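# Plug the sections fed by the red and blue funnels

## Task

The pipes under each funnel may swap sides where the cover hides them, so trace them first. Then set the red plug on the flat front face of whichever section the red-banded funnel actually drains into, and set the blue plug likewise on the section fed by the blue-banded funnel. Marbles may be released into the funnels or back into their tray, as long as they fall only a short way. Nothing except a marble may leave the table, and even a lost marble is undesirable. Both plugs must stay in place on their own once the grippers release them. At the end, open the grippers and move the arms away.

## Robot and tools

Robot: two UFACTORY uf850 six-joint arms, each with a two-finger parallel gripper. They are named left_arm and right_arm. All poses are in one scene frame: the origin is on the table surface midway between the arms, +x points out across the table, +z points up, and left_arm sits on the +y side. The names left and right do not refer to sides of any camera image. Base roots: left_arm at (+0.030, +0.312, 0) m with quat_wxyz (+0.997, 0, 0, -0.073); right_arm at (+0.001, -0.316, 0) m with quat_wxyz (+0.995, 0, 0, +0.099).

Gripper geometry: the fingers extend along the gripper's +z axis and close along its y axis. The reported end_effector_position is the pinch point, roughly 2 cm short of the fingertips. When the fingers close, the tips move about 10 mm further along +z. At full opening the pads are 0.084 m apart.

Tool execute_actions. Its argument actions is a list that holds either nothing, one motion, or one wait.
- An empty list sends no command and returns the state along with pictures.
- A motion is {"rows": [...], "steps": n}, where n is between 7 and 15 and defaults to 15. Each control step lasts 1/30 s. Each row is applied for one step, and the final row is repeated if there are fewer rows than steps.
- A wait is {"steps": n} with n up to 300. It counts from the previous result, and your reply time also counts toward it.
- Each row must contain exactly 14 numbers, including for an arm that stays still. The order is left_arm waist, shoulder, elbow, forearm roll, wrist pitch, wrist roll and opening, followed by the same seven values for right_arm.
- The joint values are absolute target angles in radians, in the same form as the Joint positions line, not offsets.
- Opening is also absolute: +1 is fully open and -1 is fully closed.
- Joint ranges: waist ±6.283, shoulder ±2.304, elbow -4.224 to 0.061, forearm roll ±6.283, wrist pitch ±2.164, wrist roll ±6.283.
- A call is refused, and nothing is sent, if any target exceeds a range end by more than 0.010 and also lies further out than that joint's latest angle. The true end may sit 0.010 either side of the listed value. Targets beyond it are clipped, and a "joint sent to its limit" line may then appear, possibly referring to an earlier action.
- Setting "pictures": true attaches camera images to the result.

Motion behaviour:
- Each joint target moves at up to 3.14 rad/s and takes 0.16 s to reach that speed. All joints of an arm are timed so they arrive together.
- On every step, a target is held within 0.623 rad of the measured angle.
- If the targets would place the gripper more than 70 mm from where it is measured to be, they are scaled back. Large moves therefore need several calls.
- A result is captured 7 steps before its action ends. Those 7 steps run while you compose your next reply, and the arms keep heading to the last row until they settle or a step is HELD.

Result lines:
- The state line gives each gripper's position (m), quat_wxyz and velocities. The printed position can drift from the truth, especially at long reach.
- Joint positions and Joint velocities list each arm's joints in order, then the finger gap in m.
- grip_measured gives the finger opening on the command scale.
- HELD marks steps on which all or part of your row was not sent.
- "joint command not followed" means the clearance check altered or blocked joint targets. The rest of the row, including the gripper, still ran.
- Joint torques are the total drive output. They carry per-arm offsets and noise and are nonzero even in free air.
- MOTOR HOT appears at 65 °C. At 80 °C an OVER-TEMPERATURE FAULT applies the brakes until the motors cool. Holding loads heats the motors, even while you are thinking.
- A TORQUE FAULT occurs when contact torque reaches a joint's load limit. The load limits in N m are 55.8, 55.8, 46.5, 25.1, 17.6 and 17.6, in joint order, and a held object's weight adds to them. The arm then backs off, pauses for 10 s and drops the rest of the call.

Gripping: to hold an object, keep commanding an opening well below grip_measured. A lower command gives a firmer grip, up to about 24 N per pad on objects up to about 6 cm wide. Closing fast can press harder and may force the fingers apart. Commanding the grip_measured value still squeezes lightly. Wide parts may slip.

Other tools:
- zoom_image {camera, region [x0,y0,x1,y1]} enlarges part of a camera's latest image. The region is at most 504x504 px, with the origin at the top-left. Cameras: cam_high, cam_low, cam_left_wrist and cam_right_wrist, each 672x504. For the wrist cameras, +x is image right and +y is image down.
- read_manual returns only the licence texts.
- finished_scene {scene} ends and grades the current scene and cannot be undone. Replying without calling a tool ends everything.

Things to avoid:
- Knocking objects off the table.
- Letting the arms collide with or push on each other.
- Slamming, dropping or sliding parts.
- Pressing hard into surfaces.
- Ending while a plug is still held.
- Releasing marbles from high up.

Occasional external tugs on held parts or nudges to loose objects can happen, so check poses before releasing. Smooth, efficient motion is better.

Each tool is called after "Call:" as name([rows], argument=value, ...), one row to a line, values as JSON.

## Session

Call:
execute_actions(actions=[])

Scene clock: 0.00 s of 6600.00 s.
left_arm: end_effector_position=(-0.0129, +0.5168, +0.3805) grip_measured=+1.00 end_effector_quat_wxyz=(+0.122, +0.798, +0.280, +0.520) end_effector_velocity=(+0.000, -0.000, -0.000) end_effector_angular_velocity=(-0.001, -0.001, -0.001) | right_arm: end_effector_position=(+0.4071, -0.3822, +0.3411) grip_measured=+1.00 end_effector_quat_wxyz=(-0.385, -0.014, +0.922, +0.029) end_effector_velocity=(-0.000, -0.000, +0.000) end_effector_angular_velocity=(+0.000, +0.000, -0.000)
Joint positions: left_arm=[ 2.684  0.119 -0.484 -0.63  -1.605  2.196  0.084] | right_arm=[-0.329 -0.475 -1.254 -0.051 -1.57   3.002  0.084]
Joint velocities: left_arm=[-0.    -0.001  0.001  0.    -0.     0.     0.   ] | right_arm=[-0.  0.  0.  0. -0.  0. -0.]
Joint torques (N m, as the arm reports them, + toward a larger angle): no reading
Motor temperatures (°C, as the motors report them): left_arm=[30 30 32 31 31 32] | right_arm=[28 29 33 28 33 32]

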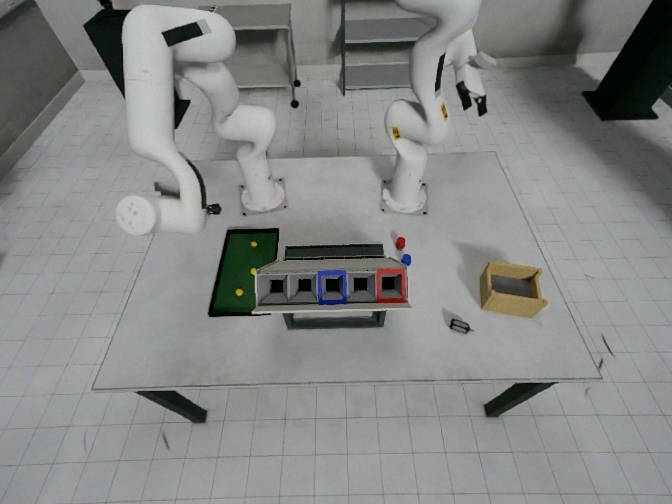

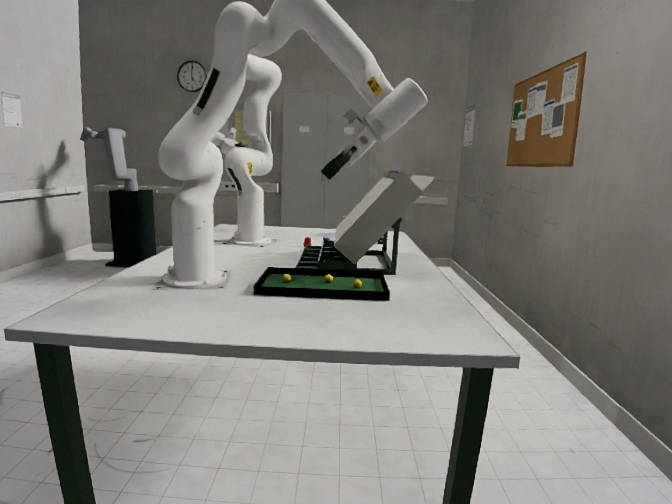

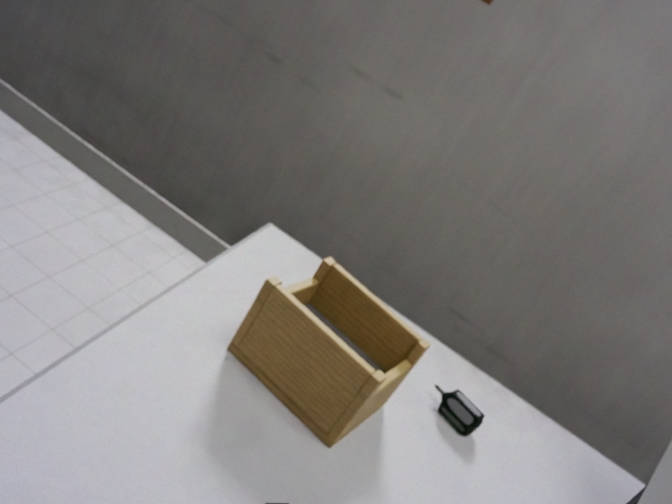

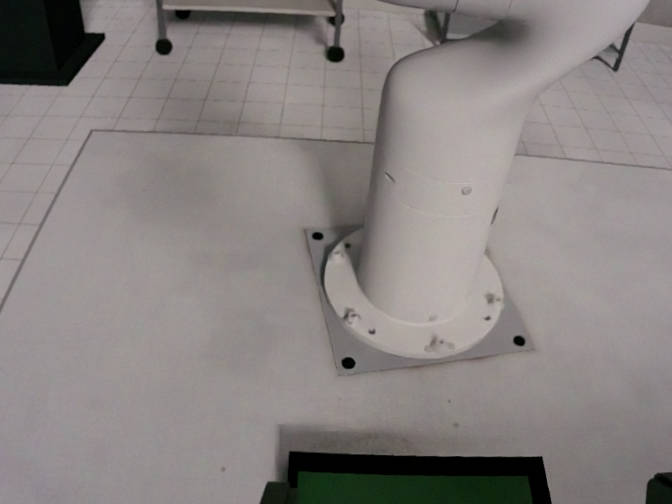

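Call:
execute_actions([
  {"rows":[[0.028,0,-0.311,0,-0.311,3.02,0.6,-0.2,-0.156,-0.366,0,-0.21,3.14,0.3]]},
])

Call:
execute_actions([
  {"steps":70},
], pictures=true)

Scene clock: 6.27 s of 6600.00 s.
left_arm: end_effector_position=(+0.0068, +0.4870, +0.3215) grip_measured=+0.61 end_effector_quat_wxyz=(+0.162, +0.875, +0.127, +0.438) end_effector_velocity=(+0.067, -0.160, -0.318) end_effector_angular_velocity=(+0.583, +0.787, -2.178) | right_arm: end_effector_position=(+0.3735, -0.3602, +0.3037) grip_measured=+0.31 end_effector_quat_wxyz=(-0.343, -0.012, +0.939, +0.018) end_effector_velocity=(-0.201, +0.104, -0.224) end_effector_angular_velocity=(-0.090, -0.435, +0.003)
Joint positions: left_arm=[ 2.512  0.087 -0.438 -0.464 -1.433  2.368  0.069] | right_arm=[-0.292 -0.385 -1.07  -0.036 -1.385  3.041  0.057]
Joint velocities: left_arm=[-1.041 -0.171  0.249  0.908  1.04   1.039 -0.006] | right_arm=[ 0.177  0.44   1.008  0.07   1.003  0.188 -0.012]
Joint torques (N m, as the arm reports them, + toward a larger angle): left_arm=[  0.82   9.55 -16.21   1.6   -1.73   0.11] | right_arm=[ -7.55  27.86 -20.83   0.17  -1.55  -0.43]
Motor temperatures (°C, as the motors report them): left_arm=[30 30 32 31 31 32] | right_arm=[28 29 33 28 33 32]
Steps of this call (steps 1 to 90: nothing new was sent; then 3.00 s passed at rest; steps 91 to 98: the first 8 steps of this action). Readings (joint positions):
91: left_arm=[2.684 0.119 -0.484 -0.630 -1.605 2.196] | right_arm=[-0.329 -0.475 -1.254 -0.051 -1.569 3.002]
92: left_arm=[2.681 0.118 -0.483 -0.627 -1.601 2.200] | right_arm=[-0.328 -0.474 -1.250 -0.050 -1.565 3.003]
94: left_arm=[2.644 0.112 -0.474 -0.590 -1.564 2.237] | right_arm=[-0.321 -0.454 -1.213 -0.047 -1.526 3.012]
98: the state above

Scene clock: 8.60 s of 6600.00 s.
left_arm: end_effector_position=(+0.3015, +0.2808, +0.1498) grip_measured=+0.59 end_effector_quat_wxyz=(-0.000, -0.003, +1.000, -0.000) end_effector_velocity=(+0.000, -0.005, +0.000) end_effector_angular_velocity=(-0.000, -0.003, -0.019) | right_arm: end_effector_position=(+0.2975, -0.3169, +0.1194) grip_measured=+0.29 end_effector_quat_wxyz=(-0.000, +0.000, +1.000, -0.000) end_effector_velocity=(-0.000, -0.000, +0.000) end_effector_angular_velocity=(-0.000, +0.000, -0.001)
Joint positions: left_arm=[ 0.03   0.    -0.311 -0.    -0.311  3.02   0.069] | right_arm=[-0.2   -0.156 -0.366 -0.    -0.21   3.14   0.056]
Joint velocities: left_arm=[-0.019  0.001 -0.     0.     0.001 -0.     0.   ] | right_arm=[-0.001  0.     0.    -0.    -0.     0.     0.   ]
Joint torques (N m, as the arm reports them, + toward a larger angle): left_arm=[  2.45   8.56 -15.04   2.03  -0.85  -0.06] | right_arm=[ -4.64  17.9  -14.77   0.69  -0.21  -0.42]
Motor temperatures (°C, as the motors report them): left_arm=[30 30 32 31 31 32] | right_arm=[28 29 33 28 33 32]
Kept back: nothing.
Steps of this call (steps 1 to 7: the last 7 steps of your previous action; steps 8 to 70: the robot went on to your last target). Readings (joint positions):
1: left_arm=[2.476 0.082 -0.430 -0.434 -1.397 2.404] | right_arm=[-0.286 -0.371 -1.037 -0.034 -1.353 3.047]
2: left_arm=[2.439 0.076 -0.422 -0.404 -1.359 2.442] | right_arm=[-0.282 -0.359 -1.005 -0.032 -1.321 3.052]
4: left_arm=[2.356 0.065 -0.405 -0.344 -1.277 2.523] | right_arm=[-0.273 -0.337 -0.944 -0.029 -1.260 3.062]
8: left_arm=[2.162 0.044 -0.375 -0.232 -1.083 2.685] | right_arm=[-0.258 -0.300 -0.827 -0.023 -1.135 3.078]
70: the state above

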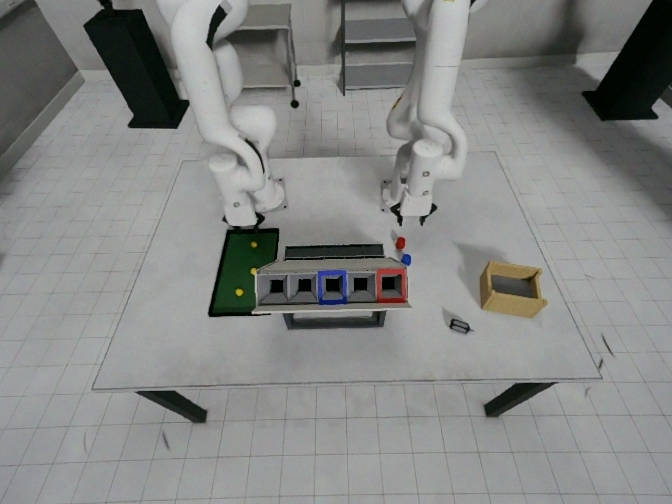

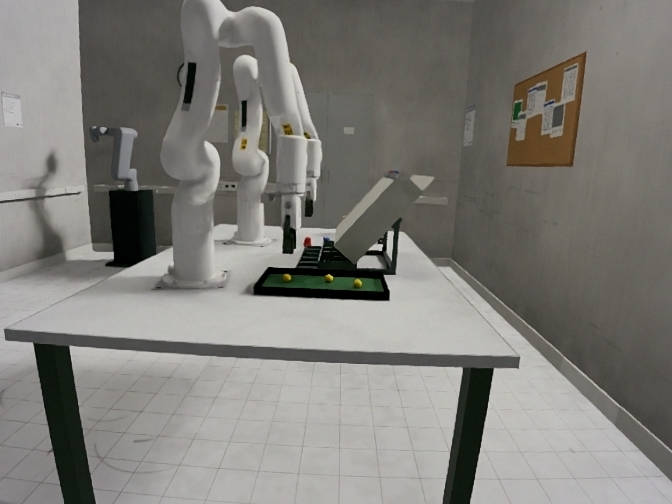

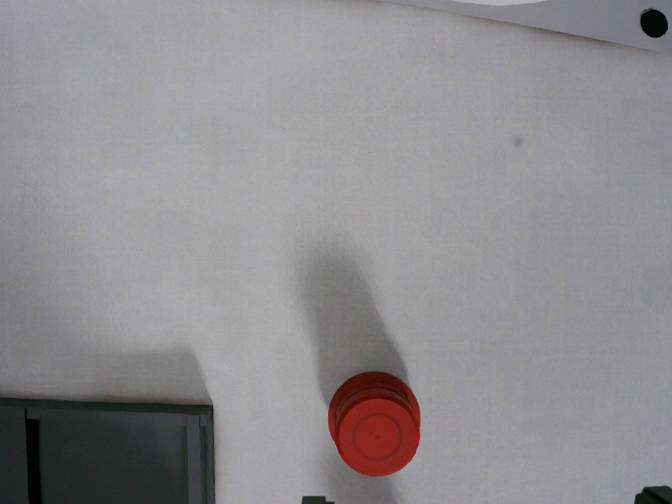

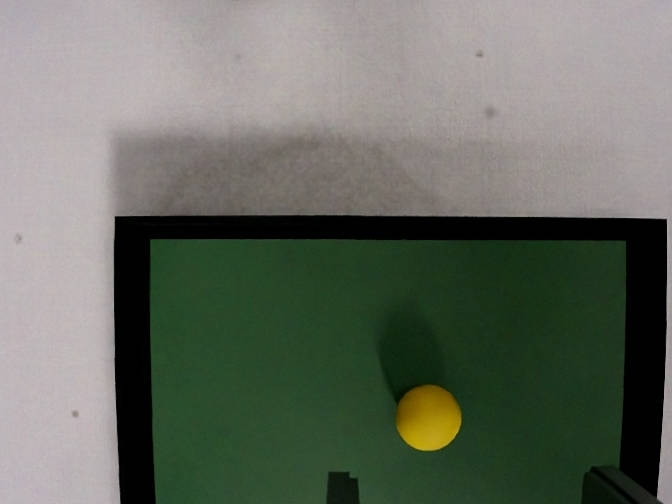

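Call:
execute_actions([
  {"rows":[[-0.023,-0.445,-0.352,0,0.093,2.97,0.6,-0.195,-0.465,-0.39,0,0.075,3.14,0.3]]},
])

Call:
execute_actions([
  {"steps":22},
])

Call:
execute_actions([
  {"rows":[[-0.023,-0.445,-0.352,0,0.093,2.97,-0.8,-0.195,-0.465,-0.39,0,0.075,3.14,-0.8]]},
])

Call:
execute_actions([
  {"rows":[[-0.023,0,-0.311,0,-0.311,2.97,-0.8,-0.2,0.123,-0.982,0,-1.105,3.14,-0.8]]},
])

Call:
execute_actions([
  {"steps":40},
])

Call:
execute_actions([
  {"rows":[[0.7,0,-0.311,0,-0.311,2.97,-0.8,0.415,-0.771,-1.962,0,-0.791,3.75,-0.8]]},
])

Call:
execute_actions([
  {"steps":70},
], pictures=true)

Scene clock: 9.30 s of 6600.00 s.
left_arm: end_effector_position=(+0.3085, +0.2728, +0.0978) grip_measured=+0.59 end_effector_quat_wxyz=(-0.000, -0.002, +1.000, +0.000) end_effector_velocity=(+0.006, -0.039, -0.314) end_effector_angular_velocity=(+0.003, +0.020, -0.004) | right_arm: end_effector_position=(+0.2978, -0.3160, +0.0653) grip_measured=+0.29 end_effector_quat_wxyz=(-0.001, -0.001, +1.000, -0.000) end_effector_velocity=(-0.036, +0.005, -0.288) end_effector_angular_velocity=(-0.000, +0.038, +0.018)
Joint positions: left_arm=[ 0.005 -0.203 -0.33   0.    -0.127  2.997  0.069] | right_arm=[-0.197 -0.348 -0.381  0.    -0.035  3.14   0.056]
Joint velocities: left_arm=[-0.136 -1.192 -0.104  0.     1.068 -0.132  0.   ] | right_arm=[ 0.017 -1.007 -0.067 -0.001  0.901  0.    -0.   ]
Joint torques (N m, as the arm reports them, + toward a larger angle): left_arm=[  1.85  19.03 -11.72   1.51  -0.71   0.15] | right_arm=[ -3.77  41.7  -11.99  -0.22  -0.64  -0.54]
Motor temperatures (°C, as the motors report them): left_arm=[30 30 32 31 31 32] | right_arm=[28 29 33 28 33 32]
Steps of this call (steps 1 to 13: the robot went on to your last target; steps 14 to 21: the first 8 steps of this action). Readings (joint positions):
14: left_arm=[0.028 -0.000 -0.311 -0.000 -0.311 3.020] | right_arm=[-0.200 -0.156 -0.366 -0.000 -0.210 3.140]
15: left_arm=[0.028 -0.003 -0.311 -0.000 -0.307 3.020] | right_arm=[-0.200 -0.159 -0.366 -0.000 -0.206 3.140]
17: left_arm=[0.023 -0.041 -0.316 0.000 -0.271 3.015] | right_arm=[-0.199 -0.197 -0.370 0.000 -0.170 3.140]
21: the state above

Scene clock: 10.03 s of 6600.00 s.
left_arm: end_effector_position=(+0.3040, +0.2657, +0.0336) grip_measured=+0.59 end_effector_quat_wxyz=(+0.000, -0.001, +1.000, -0.000) end_effector_velocity=(-0.000, -0.000, -0.001) end_effector_angular_velocity=(-0.000, +0.000, -0.002) | right_arm: end_effector_position=(+0.2940, -0.3155, +0.0321) grip_measured=+0.29 end_effector_quat_wxyz=(+0.000, -0.002, +1.000, -0.000) end_effector_velocity=(-0.000, -0.000, -0.001) end_effector_angular_velocity=(-0.000, +0.000, -0.001)
Joint positions: left_arm=[-0.023 -0.444 -0.352 -0.     0.093  2.97   0.069] | right_arm=[-0.195 -0.465 -0.39  -0.     0.075  3.14   0.056]
Joint velocities: left_arm=[-0.001 -0.003  0.     0.001  0.003  0.     0.   ] | right_arm=[-0.001 -0.002 -0.     0.     0.001 -0.    -0.   ]
Joint torques (N m, as the arm reports them, + toward a larger angle): left_arm=[ 3.35 18.21 -8.34  1.44 -0.77 -0.04] | right_arm=[ -4.85  26.18 -10.19  -0.2   -0.16  -0.43]
Motor temperatures (°C, as the motors report them): left_arm=[30 30 32 31 31 32] | right_arm=[28 29 33 28 33 32]
Kept back: nothing.
Steps of this call (steps 1 to 7: the last 7 steps of your previous action; steps 8 to 22: the robot went on to your last target). Readings (joint positions):
1: left_arm=[0.000 -0.242 -0.333 0.000 -0.092 2.993] | right_arm=[-0.196 -0.378 -0.383 0.000 -0.007 3.140]
2: left_arm=[-0.004 -0.280 -0.337 0.000 -0.058 2.989] | right_arm=[-0.196 -0.402 -0.384 -0.000 0.014 3.140]
4: left_arm=[-0.012 -0.347 -0.343 0.000 0.003 2.981] | right_arm=[-0.196 -0.432 -0.387 -0.000 0.043 3.140]
8: left_arm=[-0.020 -0.417 -0.349 -0.000 0.067 2.973] | right_arm=[-0.195 -0.455 -0.389 -0.000 0.066 3.140]
22: the state above

Scene clock: 10.30 s of 6600.00 s.
left_arm: end_effector_position=(+0.3040, +0.2657, +0.0335) grip_measured=-0.33 end_effector_quat_wxyz=(+0.000, -0.001, +1.000, -0.000) end_effector_velocity=(+0.000, -0.000, -0.000) end_effector_angular_velocity=(-0.000, +0.000, -0.001) | right_arm: end_effector_position=(+0.2940, -0.3155, +0.0321) grip_measured=-0.46 end_effector_quat_wxyz=(+0.000, -0.002, +1.000, -0.000) end_effector_velocity=(-0.000, +0.000, -0.000) end_effector_angular_velocity=(-0.000, +0.000, +0.001)
Joint positions: left_arm=[-0.023 -0.445 -0.352 -0.     0.093  2.97   0.03 ] | right_arm=[-0.195 -0.465 -0.39  -0.     0.075  3.14   0.024]
Joint velocities: left_arm=[ 0.    -0.001 -0.001  0.002  0.    -0.001 -0.   ] | right_arm=[ 0.001 -0.    -0.     0.    -0.     0.     0.   ]
Joint torques (N m, as the arm reports them, + toward a larger angle): left_arm=[ 3.34 17.6  -7.87  1.63 -0.76 -0.07] | right_arm=[ -5.83  25.36 -10.38   0.24  -0.07  -0.55]
Motor temperatures (°C, as the motors report them): left_arm=[30 30 32 31 31 32] | right_arm=[28 29 33 28 33 32]
Steps of this call (steps 1 to 8: the first 8 steps of this action). Readings (joint positions):
1: left_arm=[-0.023 -0.445 -0.352 -0.000 0.093 2.970] | right_arm=[-0.195 -0.465 -0.390 -0.000 0.075 3.140]
2: left_arm=[-0.023 -0.445 -0.352 -0.000 0.093 2.970] | right_arm=[-0.195 -0.465 -0.390 -0.000 0.075 3.140]
4: left_arm=[-0.023 -0.445 -0.352 -0.000 0.093 2.970] | right_arm=[-0.195 -0.465 -0.390 -0.000 0.075 3.140]
8: the state above

Scene clock: 10.80 s of 6600.00 s.
left_arm: end_effector_position=(+0.3085, +0.2649, +0.0875) grip_measured=-0.33 end_effector_quat_wxyz=(+0.001, -0.001, +1.000, -0.000) end_effector_velocity=(-0.002, +0.000, +0.317) end_effector_angular_velocity=(-0.003, -0.015, +0.002) | right_arm: end_effector_position=(+0.3521, -0.3155, +0.0703) grip_measured=-0.46 end_effector_quat_wxyz=(+0.037, -0.002, +0.999, +0.000) end_effector_velocity=(+0.263, -0.001, +0.211) end_effector_angular_velocity=(+0.001, -0.330, -0.003)
Joint positions: left_arm=[-0.023 -0.243 -0.334  0.    -0.09   2.97   0.03 ] | right_arm=[-0.196 -0.384 -0.471  0.    -0.013  3.14   0.024]
Joint velocities: left_arm=[-0.     1.196  0.107  0.    -1.073 -0.002 -0.   ] | right_arm=[-0.003  0.394 -0.395  0.    -0.46   0.     0.   ]
Joint torques (N m, as the arm reports them, + toward a larger angle): left_arm=[  3.23  10.41 -10.11   1.5   -0.74  -0.1 ] | right_arm=[ -4.41  24.9  -12.84   0.1    0.16  -0.51]
Motor temperatures (°C, as the motors report them): left_arm=[30 30 32 31 31 32] | right_arm=[28 29 33 28 33 32]
Steps of this call (steps 1 to 7: the last 7 steps of your previous action; steps 8 to 15: the first 8 steps of this action). Readings (joint positions):
8: left_arm=[-0.023 -0.445 -0.352 -0.000 0.093 2.970] | right_arm=[-0.195 -0.465 -0.390 -0.000 0.075 3.140]
9: left_arm=[-0.023 -0.442 -0.352 0.000 0.089 2.970] | right_arm=[-0.195 -0.462 -0.392 -0.000 0.071 3.140]
11: left_arm=[-0.023 -0.404 -0.347 0.000 0.053 2.970] | right_arm=[-0.195 -0.440 -0.415 -0.000 0.046 3.140]
15: the state above

Scene clock: 12.13 s of 6600.00 s.
left_arm: end_effector_position=(+0.2995, +0.2664, +0.1498) grip_measured=-0.33 end_effector_quat_wxyz=(-0.000, -0.001, +1.000, -0.000) end_effector_velocity=(+0.000, +0.000, +0.000) end_effector_angular_velocity=(+0.000, -0.000, -0.001) | right_arm: end_effector_position=(+0.4085, -0.3171, +0.4373) grip_measured=-0.46 end_effector_quat_wxyz=(+0.007, +0.000, +1.000, -0.000) end_effector_velocity=(-0.063, -0.001, +0.113) end_effector_angular_velocity=(+0.000, +0.123, -0.002)
Joint positions: left_arm=[-0.023 -0.    -0.311  0.    -0.311  2.97   0.03 ] | right_arm=[-0.2    0.109 -0.968  0.    -1.063  3.14   0.024]
Joint velocities: left_arm=[ 0.     0.    -0.     0.    -0.     0.001 -0.   ] | right_arm=[-0.002  0.134 -0.134 -0.    -0.391 -0.    -0.   ]
Joint torques (N m, as the arm reports them, + toward a larger angle): left_arm=[  2.88   8.79 -15.22   1.72  -0.77   0.01] | right_arm=[ -5.16   8.07 -19.49   0.66   0.29  -0.47]
Motor temperatures (°C, as the motors report them): left_arm=[30 30 32 31 31 32] | right_arm=[28 29 33 28 33 32]
Kept back: nothing.
Steps of this call (steps 1 to 7: the last 7 steps of your previous action; steps 8 to 40: the robot went on to your last target). Readings (joint positions):
1: left_arm=[-0.023 -0.203 -0.330 0.000 -0.125 2.970] | right_arm=[-0.196 -0.371 -0.484 0.000 -0.028 3.140]
2: left_arm=[-0.023 -0.165 -0.327 0.000 -0.160 2.970] | right_arm=[-0.196 -0.358 -0.498 0.000 -0.044 3.140]
4: left_arm=[-0.023 -0.097 -0.320 0.000 -0.221 2.970] | right_arm=[-0.196 -0.331 -0.525 0.000 -0.078 3.140]
8: left_arm=[-0.023 -0.028 -0.314 -0.000 -0.285 2.970] | right_arm=[-0.197 -0.278 -0.578 0.000 -0.150 3.140]
40: the state above

Scene clock: 12.40 s of 6600.00 s.
left_arm: end_effector_position=(+0.3034, +0.3204, +0.1499) grip_measured=-0.33 end_effector_quat_wxyz=(+0.000, -0.100, +0.995, -0.000) end_effector_velocity=(-0.011, +0.315, -0.000) end_effector_angular_velocity=(+0.000, +0.002, +1.154) | right_arm: end_effector_position=(+0.4539, -0.2730, +0.4452) grip_measured=-0.46 end_effector_quat_wxyz=(+0.026, -0.000, +1.000, +0.002) end_effector_velocity=(+0.236, +0.235, +0.007) end_effector_angular_velocity=(+0.045, -0.221, +0.006)
Joint positions: left_arm=[ 0.175 -0.    -0.311  0.    -0.311  2.97   0.03 ] | right_arm=[-0.102  0.013 -1.076 -0.    -1.037  3.237  0.024]
Joint velocities: left_arm=[ 1.155  0.001  0.002  0.001 -0.    -0.001  0.   ] | right_arm=[ 0.465 -0.519 -0.523 -0.     0.22   0.459  0.   ]
Joint torques (N m, as the arm reports them, + toward a larger angle): left_arm=[  2.09   8.63 -14.81   1.91  -0.81  -0.07] | right_arm=[ -5.61  20.19 -22.35   0.86  -0.01  -0.49]
Motor temperatures (°C, as the motors report them): left_arm=[30 30 32 31 31 32] | right_arm=[28 29 33 28 33 32]
Steps of this call (steps 1 to 8: the first 8 steps of this action). Readings (joint positions):
1: left_arm=[-0.023 -0.000 -0.311 -0.000 -0.311 2.970] | right_arm=[-0.200 0.113 -0.972 0.000 -1.074 3.140]
2: left_arm=[-0.019 -0.000 -0.311 -0.000 -0.311 2.970] | right_arm=[-0.197 0.113 -0.977 -0.000 -1.080 3.143]
4: left_arm=[0.019 -0.000 -0.311 -0.000 -0.311 2.970] | right_arm=[-0.171 0.087 -1.005 -0.000 -1.071 3.170]
8: the state above

Scene clock: 14.73 s of 6600.00 s.
left_arm: end_effector_position=(+0.2625, +0.4561, +0.1499) grip_measured=-0.33 end_effector_quat_wxyz=(+0.000, -0.355, +0.935, -0.000) end_effector_velocity=(+0.001, +0.001, +0.001) end_effector_angular_velocity=(+0.001, -0.002, +0.002) | right_arm: end_effector_position=(+0.6708, +0.1543, +0.3999) grip_measured=-0.46 end_effector_quat_wxyz=(+0.163, -0.002, +0.980, +0.114) end_effector_velocity=(-0.000, +0.000, +0.000) end_effector_angular_velocity=(+0.001, -0.000, +0.000)
Joint positions: left_arm=[ 0.7   -0.    -0.311  0.    -0.311  2.97   0.03 ] | right_arm=[ 0.415 -0.771 -1.962 -0.    -0.791  3.75   0.024]
Joint velocities: left_arm=[ 0.     0.002 -0.001 -0.001  0.    -0.001 -0.   ] | right_arm=[ 0.001 -0.    -0.     0.     0.001  0.    -0.   ]
Joint torques (N m, as the arm reports them, + toward a larger angle): left_arm=[  3.22   9.14 -15.26   1.78  -0.8   -0.09] | right_arm=[ -5.15  55.06 -23.24   0.8    0.9   -0.39]
Motor temperatures (°C, as the motors report them): left_arm=[30 30 32 31 31 32] | right_arm=[28 29 33 28 33 32]
Kept back: nothing.
Steps of this call (steps 1 to 7: the last 7 steps of your previous action; steps 8 to 70: the robot went on to your last target). Readings (joint positions):
1: left_arm=[0.213 -0.000 -0.311 0.000 -0.311 2.970] | right_arm=[-0.087 -0.004 -1.093 -0.000 -1.030 3.252]
2: left_arm=[0.251 -0.000 -0.311 0.000 -0.311 2.970] | right_arm=[-0.072 -0.022 -1.111 -0.000 -1.023 3.267]
4: left_arm=[0.326 -0.000 -0.311 0.000 -0.311 2.970] | right_arm=[-0.043 -0.058 -1.147 -0.000 -1.009 3.296]
8: left_arm=[0.475 -0.000 -0.311 0.000 -0.311 2.970] | right_arm=[0.012 -0.132 -1.220 0.000 -0.983 3.350]
70: the state above

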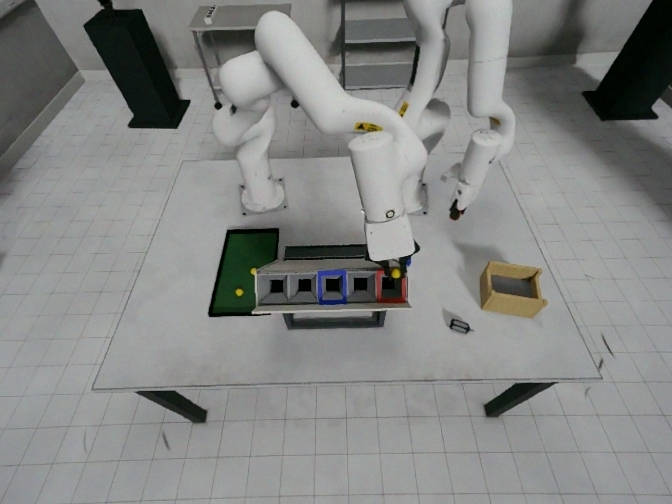

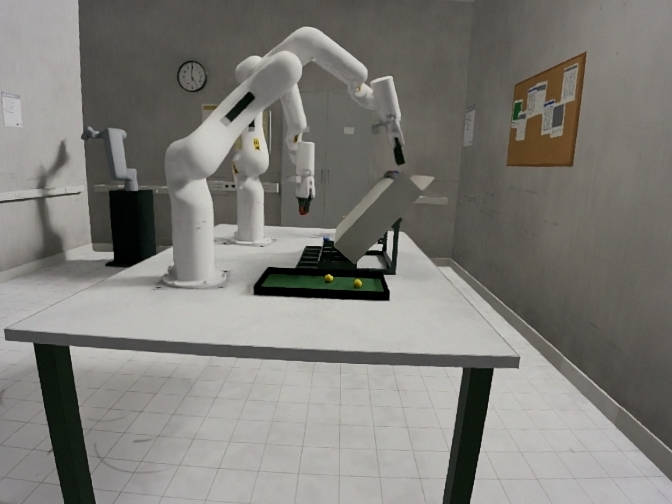

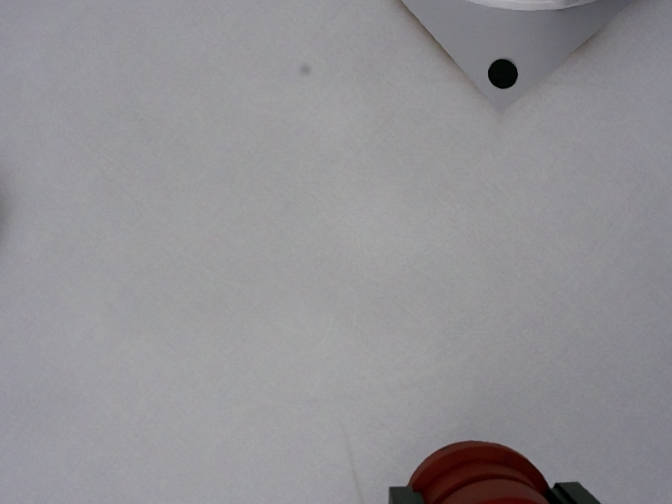

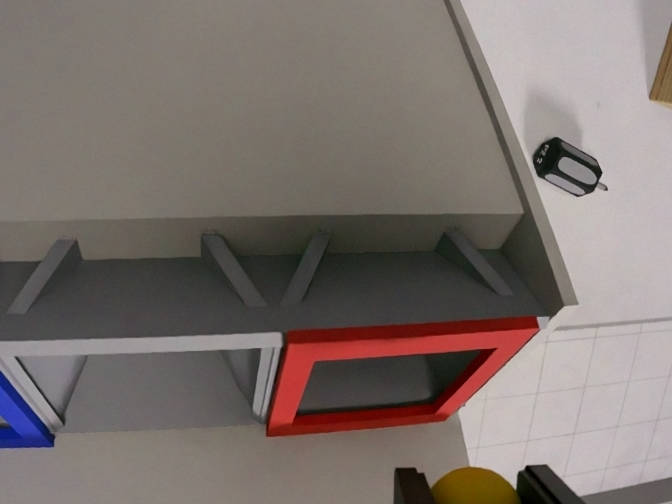

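Looks plausible; release, then go to the view pose.

Call:
execute_actions([
  {"rows":[[0.7,0,-0.311,0,-0.311,2.97,-0.8,0.415,-0.771,-1.962,0,-0.791,3.75,0.1]]},
])

Call:
execute_actions([
  {"rows":[[0.7,0,-0.311,0,-0.311,2.97,-0.8,0.491,-0.245,-1.371,0,-1.126,3.83,0.3]]},
])

Call:
execute_actions([
  {"steps":70},
], pictures=true)

Scene clock: 15.27 s of 6600.00 s.
left_arm: end_effector_position=(+0.2625, +0.4561, +0.1499) grip_measured=-0.33 end_effector_quat_wxyz=(+0.000, -0.355, +0.935, -0.000) end_effector_velocity=(-0.000, -0.000, +0.000) end_effector_angular_velocity=(+0.001, -0.000, +0.000) | right_arm: end_effector_position=(+0.6708, +0.1543, +0.3999) grip_measured=+0.06 end_effector_quat_wxyz=(+0.163, -0.002, +0.980, +0.114) end_effector_velocity=(+0.000, -0.001, -0.000) end_effector_angular_velocity=(-0.000, +0.001, -0.001)
Joint positions: left_arm=[ 0.7   -0.    -0.311 -0.    -0.311  2.97   0.03 ] | right_arm=[ 0.415 -0.771 -1.962  0.    -0.791  3.75   0.047]
Joint velocities: left_arm=[ 0.     0.002  0.001  0.001  0.    -0.001  0.   ] | right_arm=[-0.001 -0.     0.     0.    -0.    -0.     0.015]
Joint torques (N m, as the arm reports them, + toward a larger angle): left_arm=[  3.12   8.24 -15.28   1.75  -0.83  -0.02] | right_arm=[ -4.5   54.71 -22.57   1.06   0.65  -0.28]
Motor temperatures (°C, as the motors report them): left_arm=[30 30 32 31 31 32] | right_arm=[28 29 33 28 33 32]
Steps of this call (steps 1 to 8: the robot went on to your last target; steps 9 to 16: the first 8 steps of this action). Readings (joint positions):
9: left_arm=[0.700 -0.000 -0.311 0.000 -0.311 2.970] | right_arm=[0.415 -0.771 -1.962 -0.000 -0.791 3.750]
10: left_arm=[0.700 -0.000 -0.311 0.000 -0.311 2.970] | right_arm=[0.415 -0.771 -1.962 -0.000 -0.791 3.750]
12: left_arm=[0.700 0.000 -0.311 -0.000 -0.311 2.970] | right_arm=[0.415 -0.771 -1.962 0.000 -0.791 3.750]
16: the state above

Scene clock: 15.77 s of 6600.00 s.
left_arm: end_effector_position=(+0.2625, +0.4561, +0.1499) grip_measured=-0.33 end_effector_quat_wxyz=(+0.000, -0.355, +0.935, -0.000) end_effector_velocity=(+0.000, +0.000, -0.000) end_effector_angular_velocity=(+0.000, -0.000, -0.000) | right_arm: end_effector_position=(+0.6139, +0.1314, +0.4176) grip_measured=+0.29 end_effector_quat_wxyz=(+0.123, -0.002, +0.988, +0.090) end_effector_velocity=(-0.301, -0.132, +0.079) end_effector_angular_velocity=(-0.269, +0.419, -0.001)
Joint positions: left_arm=[ 0.7   -0.    -0.311  0.    -0.311  2.97   0.03 ] | right_arm=[ 0.433 -0.644 -1.821  0.    -0.871  3.769  0.056]
Joint velocities: left_arm=[-0.    -0.001 -0.001  0.     0.     0.    -0.   ] | right_arm=[ 0.093  0.652  0.734  0.    -0.416  0.099  0.003]
Joint torques (N m, as the arm reports them, + toward a larger angle): left_arm=[  2.99   7.98 -14.98   1.76  -0.76  -0.05] | right_arm=[ -3.26  44.27 -22.28   0.91   0.36  -0.56]
Motor temperatures (°C, as the motors report them): left_arm=[30 30 32 31 31 32] | right_arm=[28 29 33 28 33 32]
Steps of this call (steps 1 to 7: the last 7 steps of your previous action; steps 8 to 15: the first 8 steps of this action). Readings (joint positions):
8: left_arm=[0.700 -0.000 -0.311 0.000 -0.311 2.970] | right_arm=[0.415 -0.771 -1.962 0.000 -0.791 3.750]
9: left_arm=[0.700 -0.000 -0.311 0.000 -0.311 2.970] | right_arm=[0.415 -0.768 -1.958 -0.000 -0.793 3.751]
11: left_arm=[0.700 -0.000 -0.311 -0.000 -0.311 2.970] | right_arm=[0.419 -0.739 -1.922 -0.000 -0.812 3.755]
15: the state above

Scene clock: 18.10 s of 6600.00 s.
left_arm: end_effector_position=(+0.2625, +0.4561, +0.1499) grip_measured=-0.33 end_effector_quat_wxyz=(+0.000, -0.355, +0.935, -0.000) end_effector_velocity=(+0.000, -0.000, +0.000) end_effector_angular_velocity=(+0.001, -0.001, +0.001) | right_arm: end_effector_position=(+0.4212, +0.0293, +0.4500) grip_measured=+0.29 end_effector_quat_wxyz=(+0.000, -0.000, +1.000, -0.000) end_effector_velocity=(-0.001, +0.001, -0.000) end_effector_angular_velocity=(-0.001, -0.000, +0.002)
Joint positions: left_arm=[ 0.7   -0.    -0.311  0.    -0.311  2.97   0.03 ] | right_arm=[ 0.491 -0.245 -1.371  0.    -1.126  3.83   0.056]
Joint velocities: left_arm=[-0.001  0.001  0.     0.001  0.001 -0.003  0.   ] | right_arm=[ 0.002 -0.    -0.    -0.001 -0.     0.    -0.   ]
Joint torques (N m, as the arm reports them, + toward a larger angle): left_arm=[  3.15   8.1  -15.12   1.86  -0.81  -0.06] | right_arm=[ -4.73  33.09 -22.88   0.68  -0.04  -0.49]
Motor temperatures (°C, as the motors report them): left_arm=[30 30 32 31 31 32] | right_arm=[28 29 33 28 33 32]
Kept back: nothing.
Steps of this call (steps 1 to 7: the last 7 steps of your previous action; steps 8 to 45: the robot went on to your last target; steps 46 to 70: nothing new was sent). Readings (joint positions):
1: left_arm=[0.700 0.000 -0.311 -0.000 -0.311 2.970] | right_arm=[0.436 -0.623 -1.796 0.000 -0.885 3.772]
2: left_arm=[0.700 0.000 -0.311 -0.000 -0.311 2.970] | right_arm=[0.440 -0.601 -1.772 0.000 -0.899 3.776]
4: left_arm=[0.700 0.000 -0.311 -0.000 -0.311 2.970] | right_arm=[0.446 -0.559 -1.724 0.000 -0.926 3.782]
8: left_arm=[0.700 0.000 -0.311 0.000 -0.311 2.970] | right_arm=[0.458 -0.476 -1.631 0.000 -0.979 3.795]
70: the state above
All arms were judged still, so your last target was given up. Only a new action makes them travel on or press farther. Fingers that are still opening or closing keep moving.

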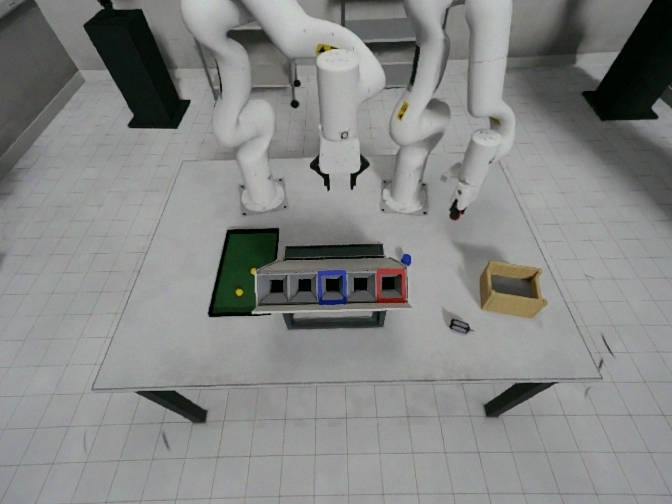

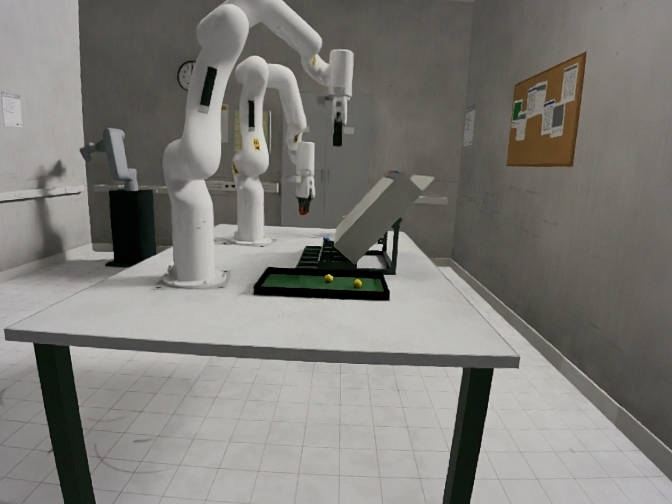

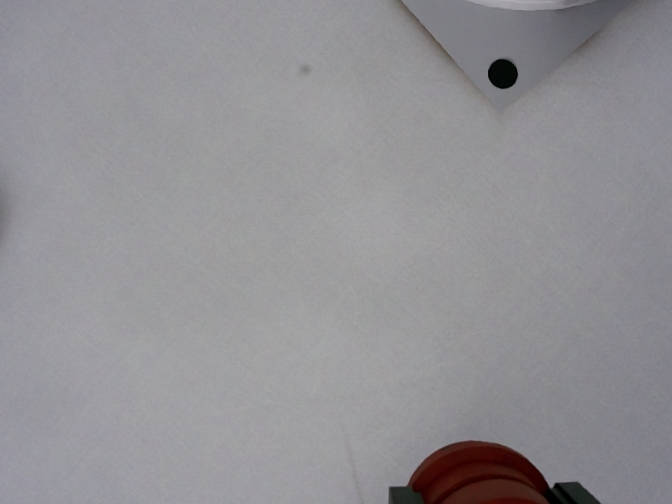

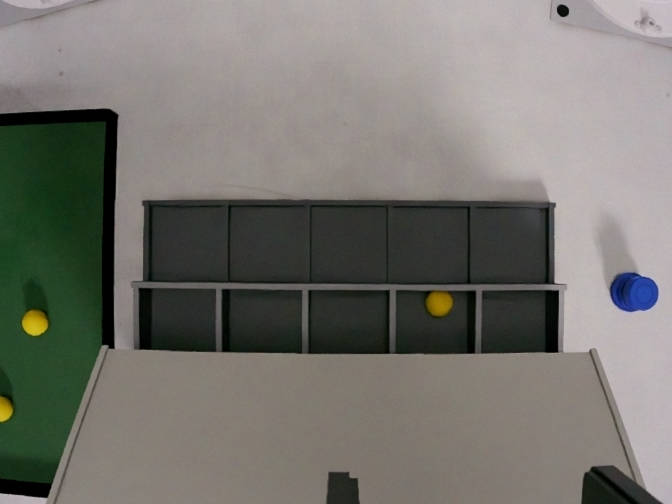

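Call:
execute_actions([
  {"rows":[[0.3,0,-0.311,0,-0.311,2.97,-0.8,-0.167,-0.428,-0.682,0,-0.254,3.17,0.3]]},
])

Call:
execute_actions([
  {"steps":25},
])

Call:
execute_actions([
  {"rows":[[-0.507,-0.336,-0.615,0,-0.279,2.49,-0.8,-0.167,-0.428,-0.682,0,-0.254,3.17,0.3]]},
])

Call:
execute_actions([
  {"steps":45},
], pictures=true)

Scene clock: 18.77 s of 6600.00 s.
left_arm: end_effector_position=(+0.2864, +0.4075, +0.1499) grip_measured=-0.33 end_effector_quat_wxyz=(+0.000, -0.261, +0.965, +0.000) end_effector_velocity=(+0.110, -0.296, -0.000) end_effector_angular_velocity=(-0.001, +0.001, -1.153) | right_arm: end_effector_position=(+0.4448, -0.0096, +0.3994) grip_measured=+0.29 end_effector_quat_wxyz=(-0.010, -0.000, +1.000, -0.007) end_effector_velocity=(+0.096, -0.201, -0.242) end_effector_angular_velocity=(-0.051, +0.092, -0.000)
Joint positions: left_arm=[ 0.502 -0.    -0.311 -0.    -0.311  2.97   0.03 ] | right_arm=[ 0.407 -0.269 -1.287 -0.    -1.042  3.746  0.056]
Joint velocities: left_arm=[-1.155 -0.001  0.    -0.002 -0.     0.     0.   ] | right_arm=[-0.408 -0.109  0.415  0.     0.419 -0.408  0.   ]
Joint torques (N m, as the arm reports them, + toward a larger angle): left_arm=[  3.73   9.06 -14.4    1.76  -0.79  -0.03] | right_arm=[ -4.57  33.85 -21.49   0.66  -0.2   -0.58]
Motor temperatures (°C, as the motors report them): left_arm=[30 30 32 31 31 32] | right_arm=[28 29 33 28 33 32]
Steps of this call (steps 1 to 12: nothing new was sent; steps 13 to 20: the first 8 steps of this action). Readings (joint positions):
13: left_arm=[0.700 0.000 -0.311 0.000 -0.311 2.970] | right_arm=[0.491 -0.245 -1.371 0.000 -1.126 3.830]
14: left_arm=[0.696 0.000 -0.311 0.000 -0.311 2.970] | right_arm=[0.488 -0.245 -1.368 0.000 -1.122 3.826]
16: left_arm=[0.658 0.000 -0.311 0.000 -0.311 2.970] | right_arm=[0.465 -0.252 -1.345 0.000 -1.098 3.802]
20: the state above

Scene clock: 19.60 s of 6600.00 s.
left_arm: end_effector_position=(+0.3001, +0.3543, +0.1498) grip_measured=-0.33 end_effector_quat_wxyz=(-0.000, -0.162, +0.987, -0.000) end_effector_velocity=(+0.001, +0.000, +0.001) end_effector_angular_velocity=(+0.001, -0.002, -0.000) | right_arm: end_effector_position=(+0.4708, -0.1927, +0.2011) grip_measured=+0.29 end_effector_quat_wxyz=(-0.012, -0.001, +1.000, -0.003) end_effector_velocity=(-0.051, -0.232, -0.222) end_effector_angular_velocity=(+0.022, -0.043, +0.001)
Joint positions: left_arm=[ 0.3    0.    -0.311  0.    -0.311  2.97   0.03 ] | right_arm=[ 0.06  -0.365 -0.921 -0.    -0.581  3.398  0.056]
Joint velocities: left_arm=[-0.     0.001 -0.001  0.001  0.    -0.    -0.   ] | right_arm=[-0.435 -0.121  0.46  -0.     0.628 -0.437  0.   ]
Joint torques (N m, as the arm reports them, + toward a larger angle): left_arm=[  2.77   9.36 -15.4    1.75  -0.76  -0.06] | right_arm=[ -4.66  34.41 -19.79   0.32  -0.24  -0.32]
Motor temperatures (°C, as the motors report them): left_arm=[30 30 32 31 31 32] | right_arm=[28 29 33 28 33 32]
Kept back: nothing.
Steps of this call (steps 1 to 7: the last 7 steps of your previous action; steps 8 to 25: the robot went on to your last target). Readings (joint positions):
1: left_arm=[0.464 -0.000 -0.311 -0.000 -0.311 2.970] | right_arm=[0.394 -0.273 -1.273 -0.000 -1.028 3.733]
2: left_arm=[0.428 -0.000 -0.311 -0.000 -0.311 2.970] | right_arm=[0.380 -0.277 -1.259 -0.000 -1.013 3.719]
4: left_arm=[0.372 -0.000 -0.311 -0.000 -0.311 2.970] | right_arm=[0.353 -0.284 -1.230 -0.000 -0.983 3.692]
8: left_arm=[0.321 0.000 -0.311 -0.000 -0.311 2.970] | right_arm=[0.299 -0.299 -1.173 -0.000 -0.918 3.637]
25: the state above

Scene clock: 29.87 s of 6600.00 s.
left_arm: end_effector_position=(+0.3595, +0.1803, +0.1335) grip_measured=-0.33 end_effector_quat_wxyz=(+0.000, -0.061, +0.998, -0.000) end_effector_velocity=(+0.000, -0.000, +0.000) end_effector_angular_velocity=(-0.000, -0.001, +0.000) | right_arm: end_effector_position=(+0.4516, -0.2163, +0.1562) grip_measured=+0.29 end_effector_quat_wxyz=(-0.002, -0.032, +0.999, +0.001) end_effector_velocity=(-0.000, +0.000, +0.000) end_effector_angular_velocity=(-0.000, -0.000, +0.000)
Joint positions: left_arm=[-0.235 -0.232 -0.521  0.    -0.289  2.639  0.03 ] | right_arm=[ 0.019 -0.389 -0.82   0.006 -0.436  3.288  0.056]
Joint velocities: left_arm=[-0.001 -0.    -0.001  0.001  0.    -0.002 -0.   ] | right_arm=[ 0.  0. -0. -0. -0.  0. -0.]
Joint torques (N m, as the arm reports them, + toward a larger angle): left_arm=[  2.86  17.45 -14.76   1.82  -0.69  -0.04] | right_arm=[ -7.48  33.61 -28.24   0.79   7.48   0.26]
Motor temperatures (°C, as the motors report them): left_arm=[30 30 32 31 31 32] | right_arm=[28 29 33 28 33 32]
TORQUE FAULT: the external load on joint 1 (waist) of the right arm reached its load limit, and that arm stopped for 10 seconds. A torque fault stops only its own arm. That arm's remaining commands of this call were not run. Joint 1 (waist) of that arm moved back by up to 3 degrees. That arm holds there, with its grip as last carried out, and accepts commands again: back off and push less far. That arm stops again, at the same cost, whenever a joint's load reaches its limit.
Kept back: nothing.
The stop of the right arm began at step 8 of this call (marked STOPPED below). From that step on that arm followed nothing that you had sent. 8 of its steps, steps kept back included, did not run and will not run. The other arm was sent all steps of this action in this call, none kept back. Nothing is kept back now, and the robot has no last target.
Steps of this call (steps 1 to 8: the first 8 steps of this action; steps 9 to 15: the last 7 steps of this action, not kept back; steps 16 to 308: the stop continued). Readings (joint positions):
1: left_arm=[0.300 -0.000 -0.311 0.000 -0.311 2.970] | right_arm=[0.045 -0.369 -0.906 -0.000 -0.560 3.383]
2: left_arm=[0.297 -0.002 -0.313 -0.000 -0.311 2.967] | right_arm=[0.030 -0.373 -0.890 -0.000 -0.538 3.368]
4: left_arm=[0.260 -0.021 -0.330 -0.000 -0.309 2.938] | right_arm=[0.001 -0.382 -0.859 0.001 -0.494 3.338]
8: left_arm=[0.133 -0.086 -0.389 0.000 -0.303 2.847] | right_arm=[-0.027 -0.388 -0.821 0.011 -0.428 3.284] STOPPED (the right arm)
308: the state above

Scene clock: 29.90 s of 6600.00 s.
left_arm: end_effector_position=(+0.3595, +0.1803, +0.1335) grip_measured=-0.33 end_effector_quat_wxyz=(+0.000, -0.061, +0.998, -0.000) end_effector_velocity=(+0.000, -0.000, -0.000) end_effector_angular_velocity=(-0.000, -0.001, +0.001) | right_arm: end_effector_position=(+0.4516, -0.2163, +0.1562) grip_measured=+0.29 end_effector_quat_wxyz=(-0.002, -0.032, +0.999, +0.001) end_effector_velocity=(+0.000, -0.000, -0.000) end_effector_angular_velocity=(-0.000, -0.000, -0.000)
Joint positions: left_arm=[-0.235 -0.232 -0.521  0.    -0.289  2.639  0.03 ] | right_arm=[ 0.019 -0.389 -0.82   0.006 -0.436  3.288  0.056]
Joint velocities: left_arm=[ 0.    -0.    -0.    -0.001  0.001  0.     0.   ] | right_arm=[-0.001 -0.    -0.    -0.     0.     0.    -0.   ]
Joint torques (N m, as the arm reports them, + toward a larger angle): left_arm=[  3.34  17.73 -14.7    1.89  -0.79  -0.12] | right_arm=[ -8.81  34.52 -27.97   0.41   7.53   0.2 ]
Motor temperatures (°C, as the motors report them): left_arm=[30 30 32 31 31 32] | right_arm=[28 29 33 28 33 32]
Kept back: nothing.
A stop began in an earlier call of the same reply, so what this call sent did not run. Send another action.
Steps of this call (step 1: nothing new was sent). Readings (joint positions):
1: the state above

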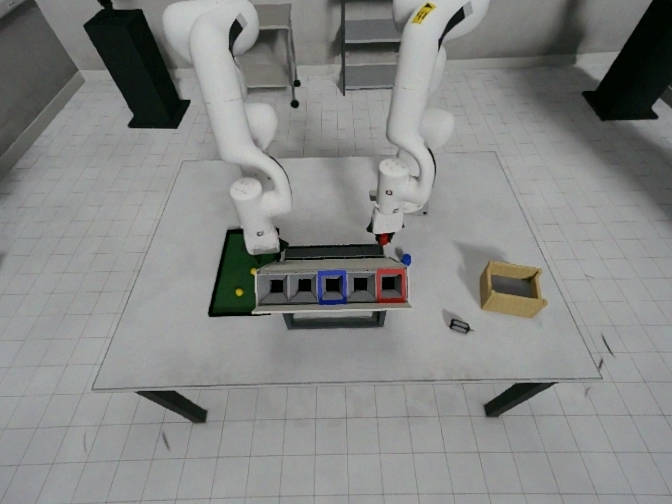

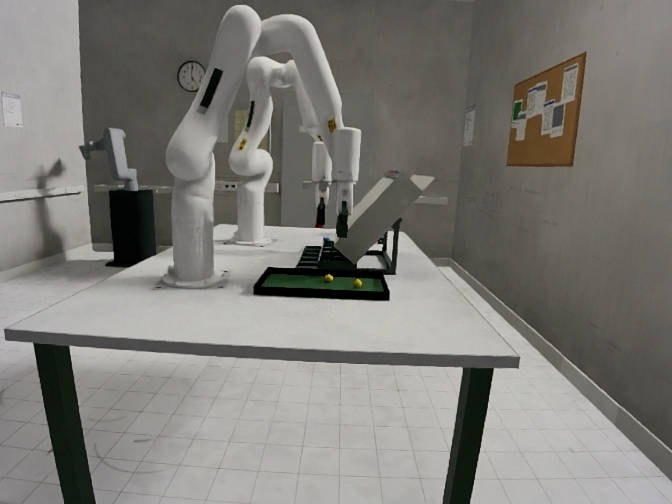

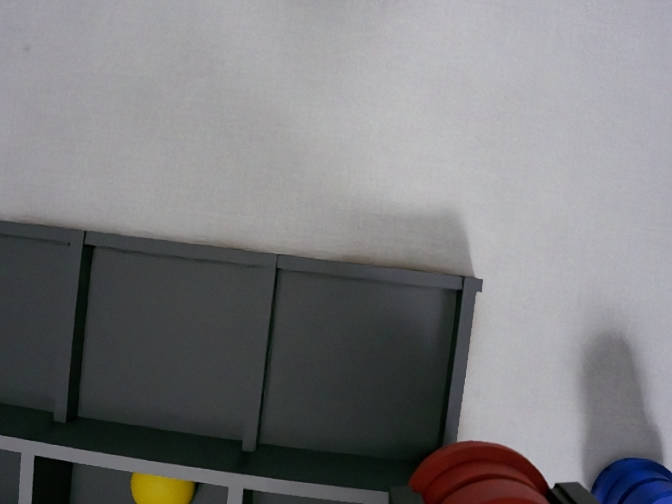

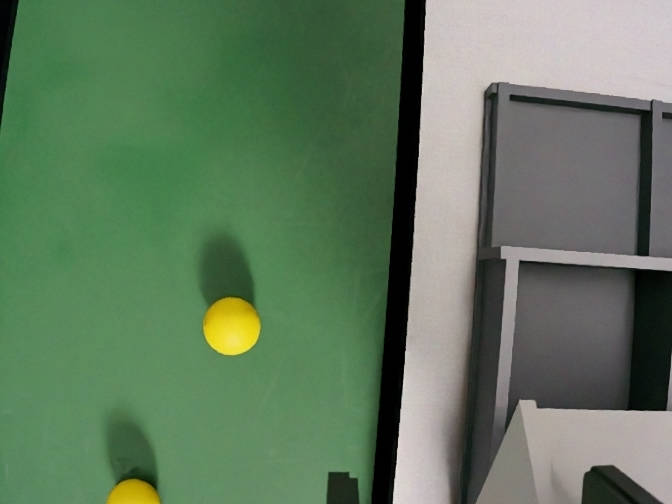

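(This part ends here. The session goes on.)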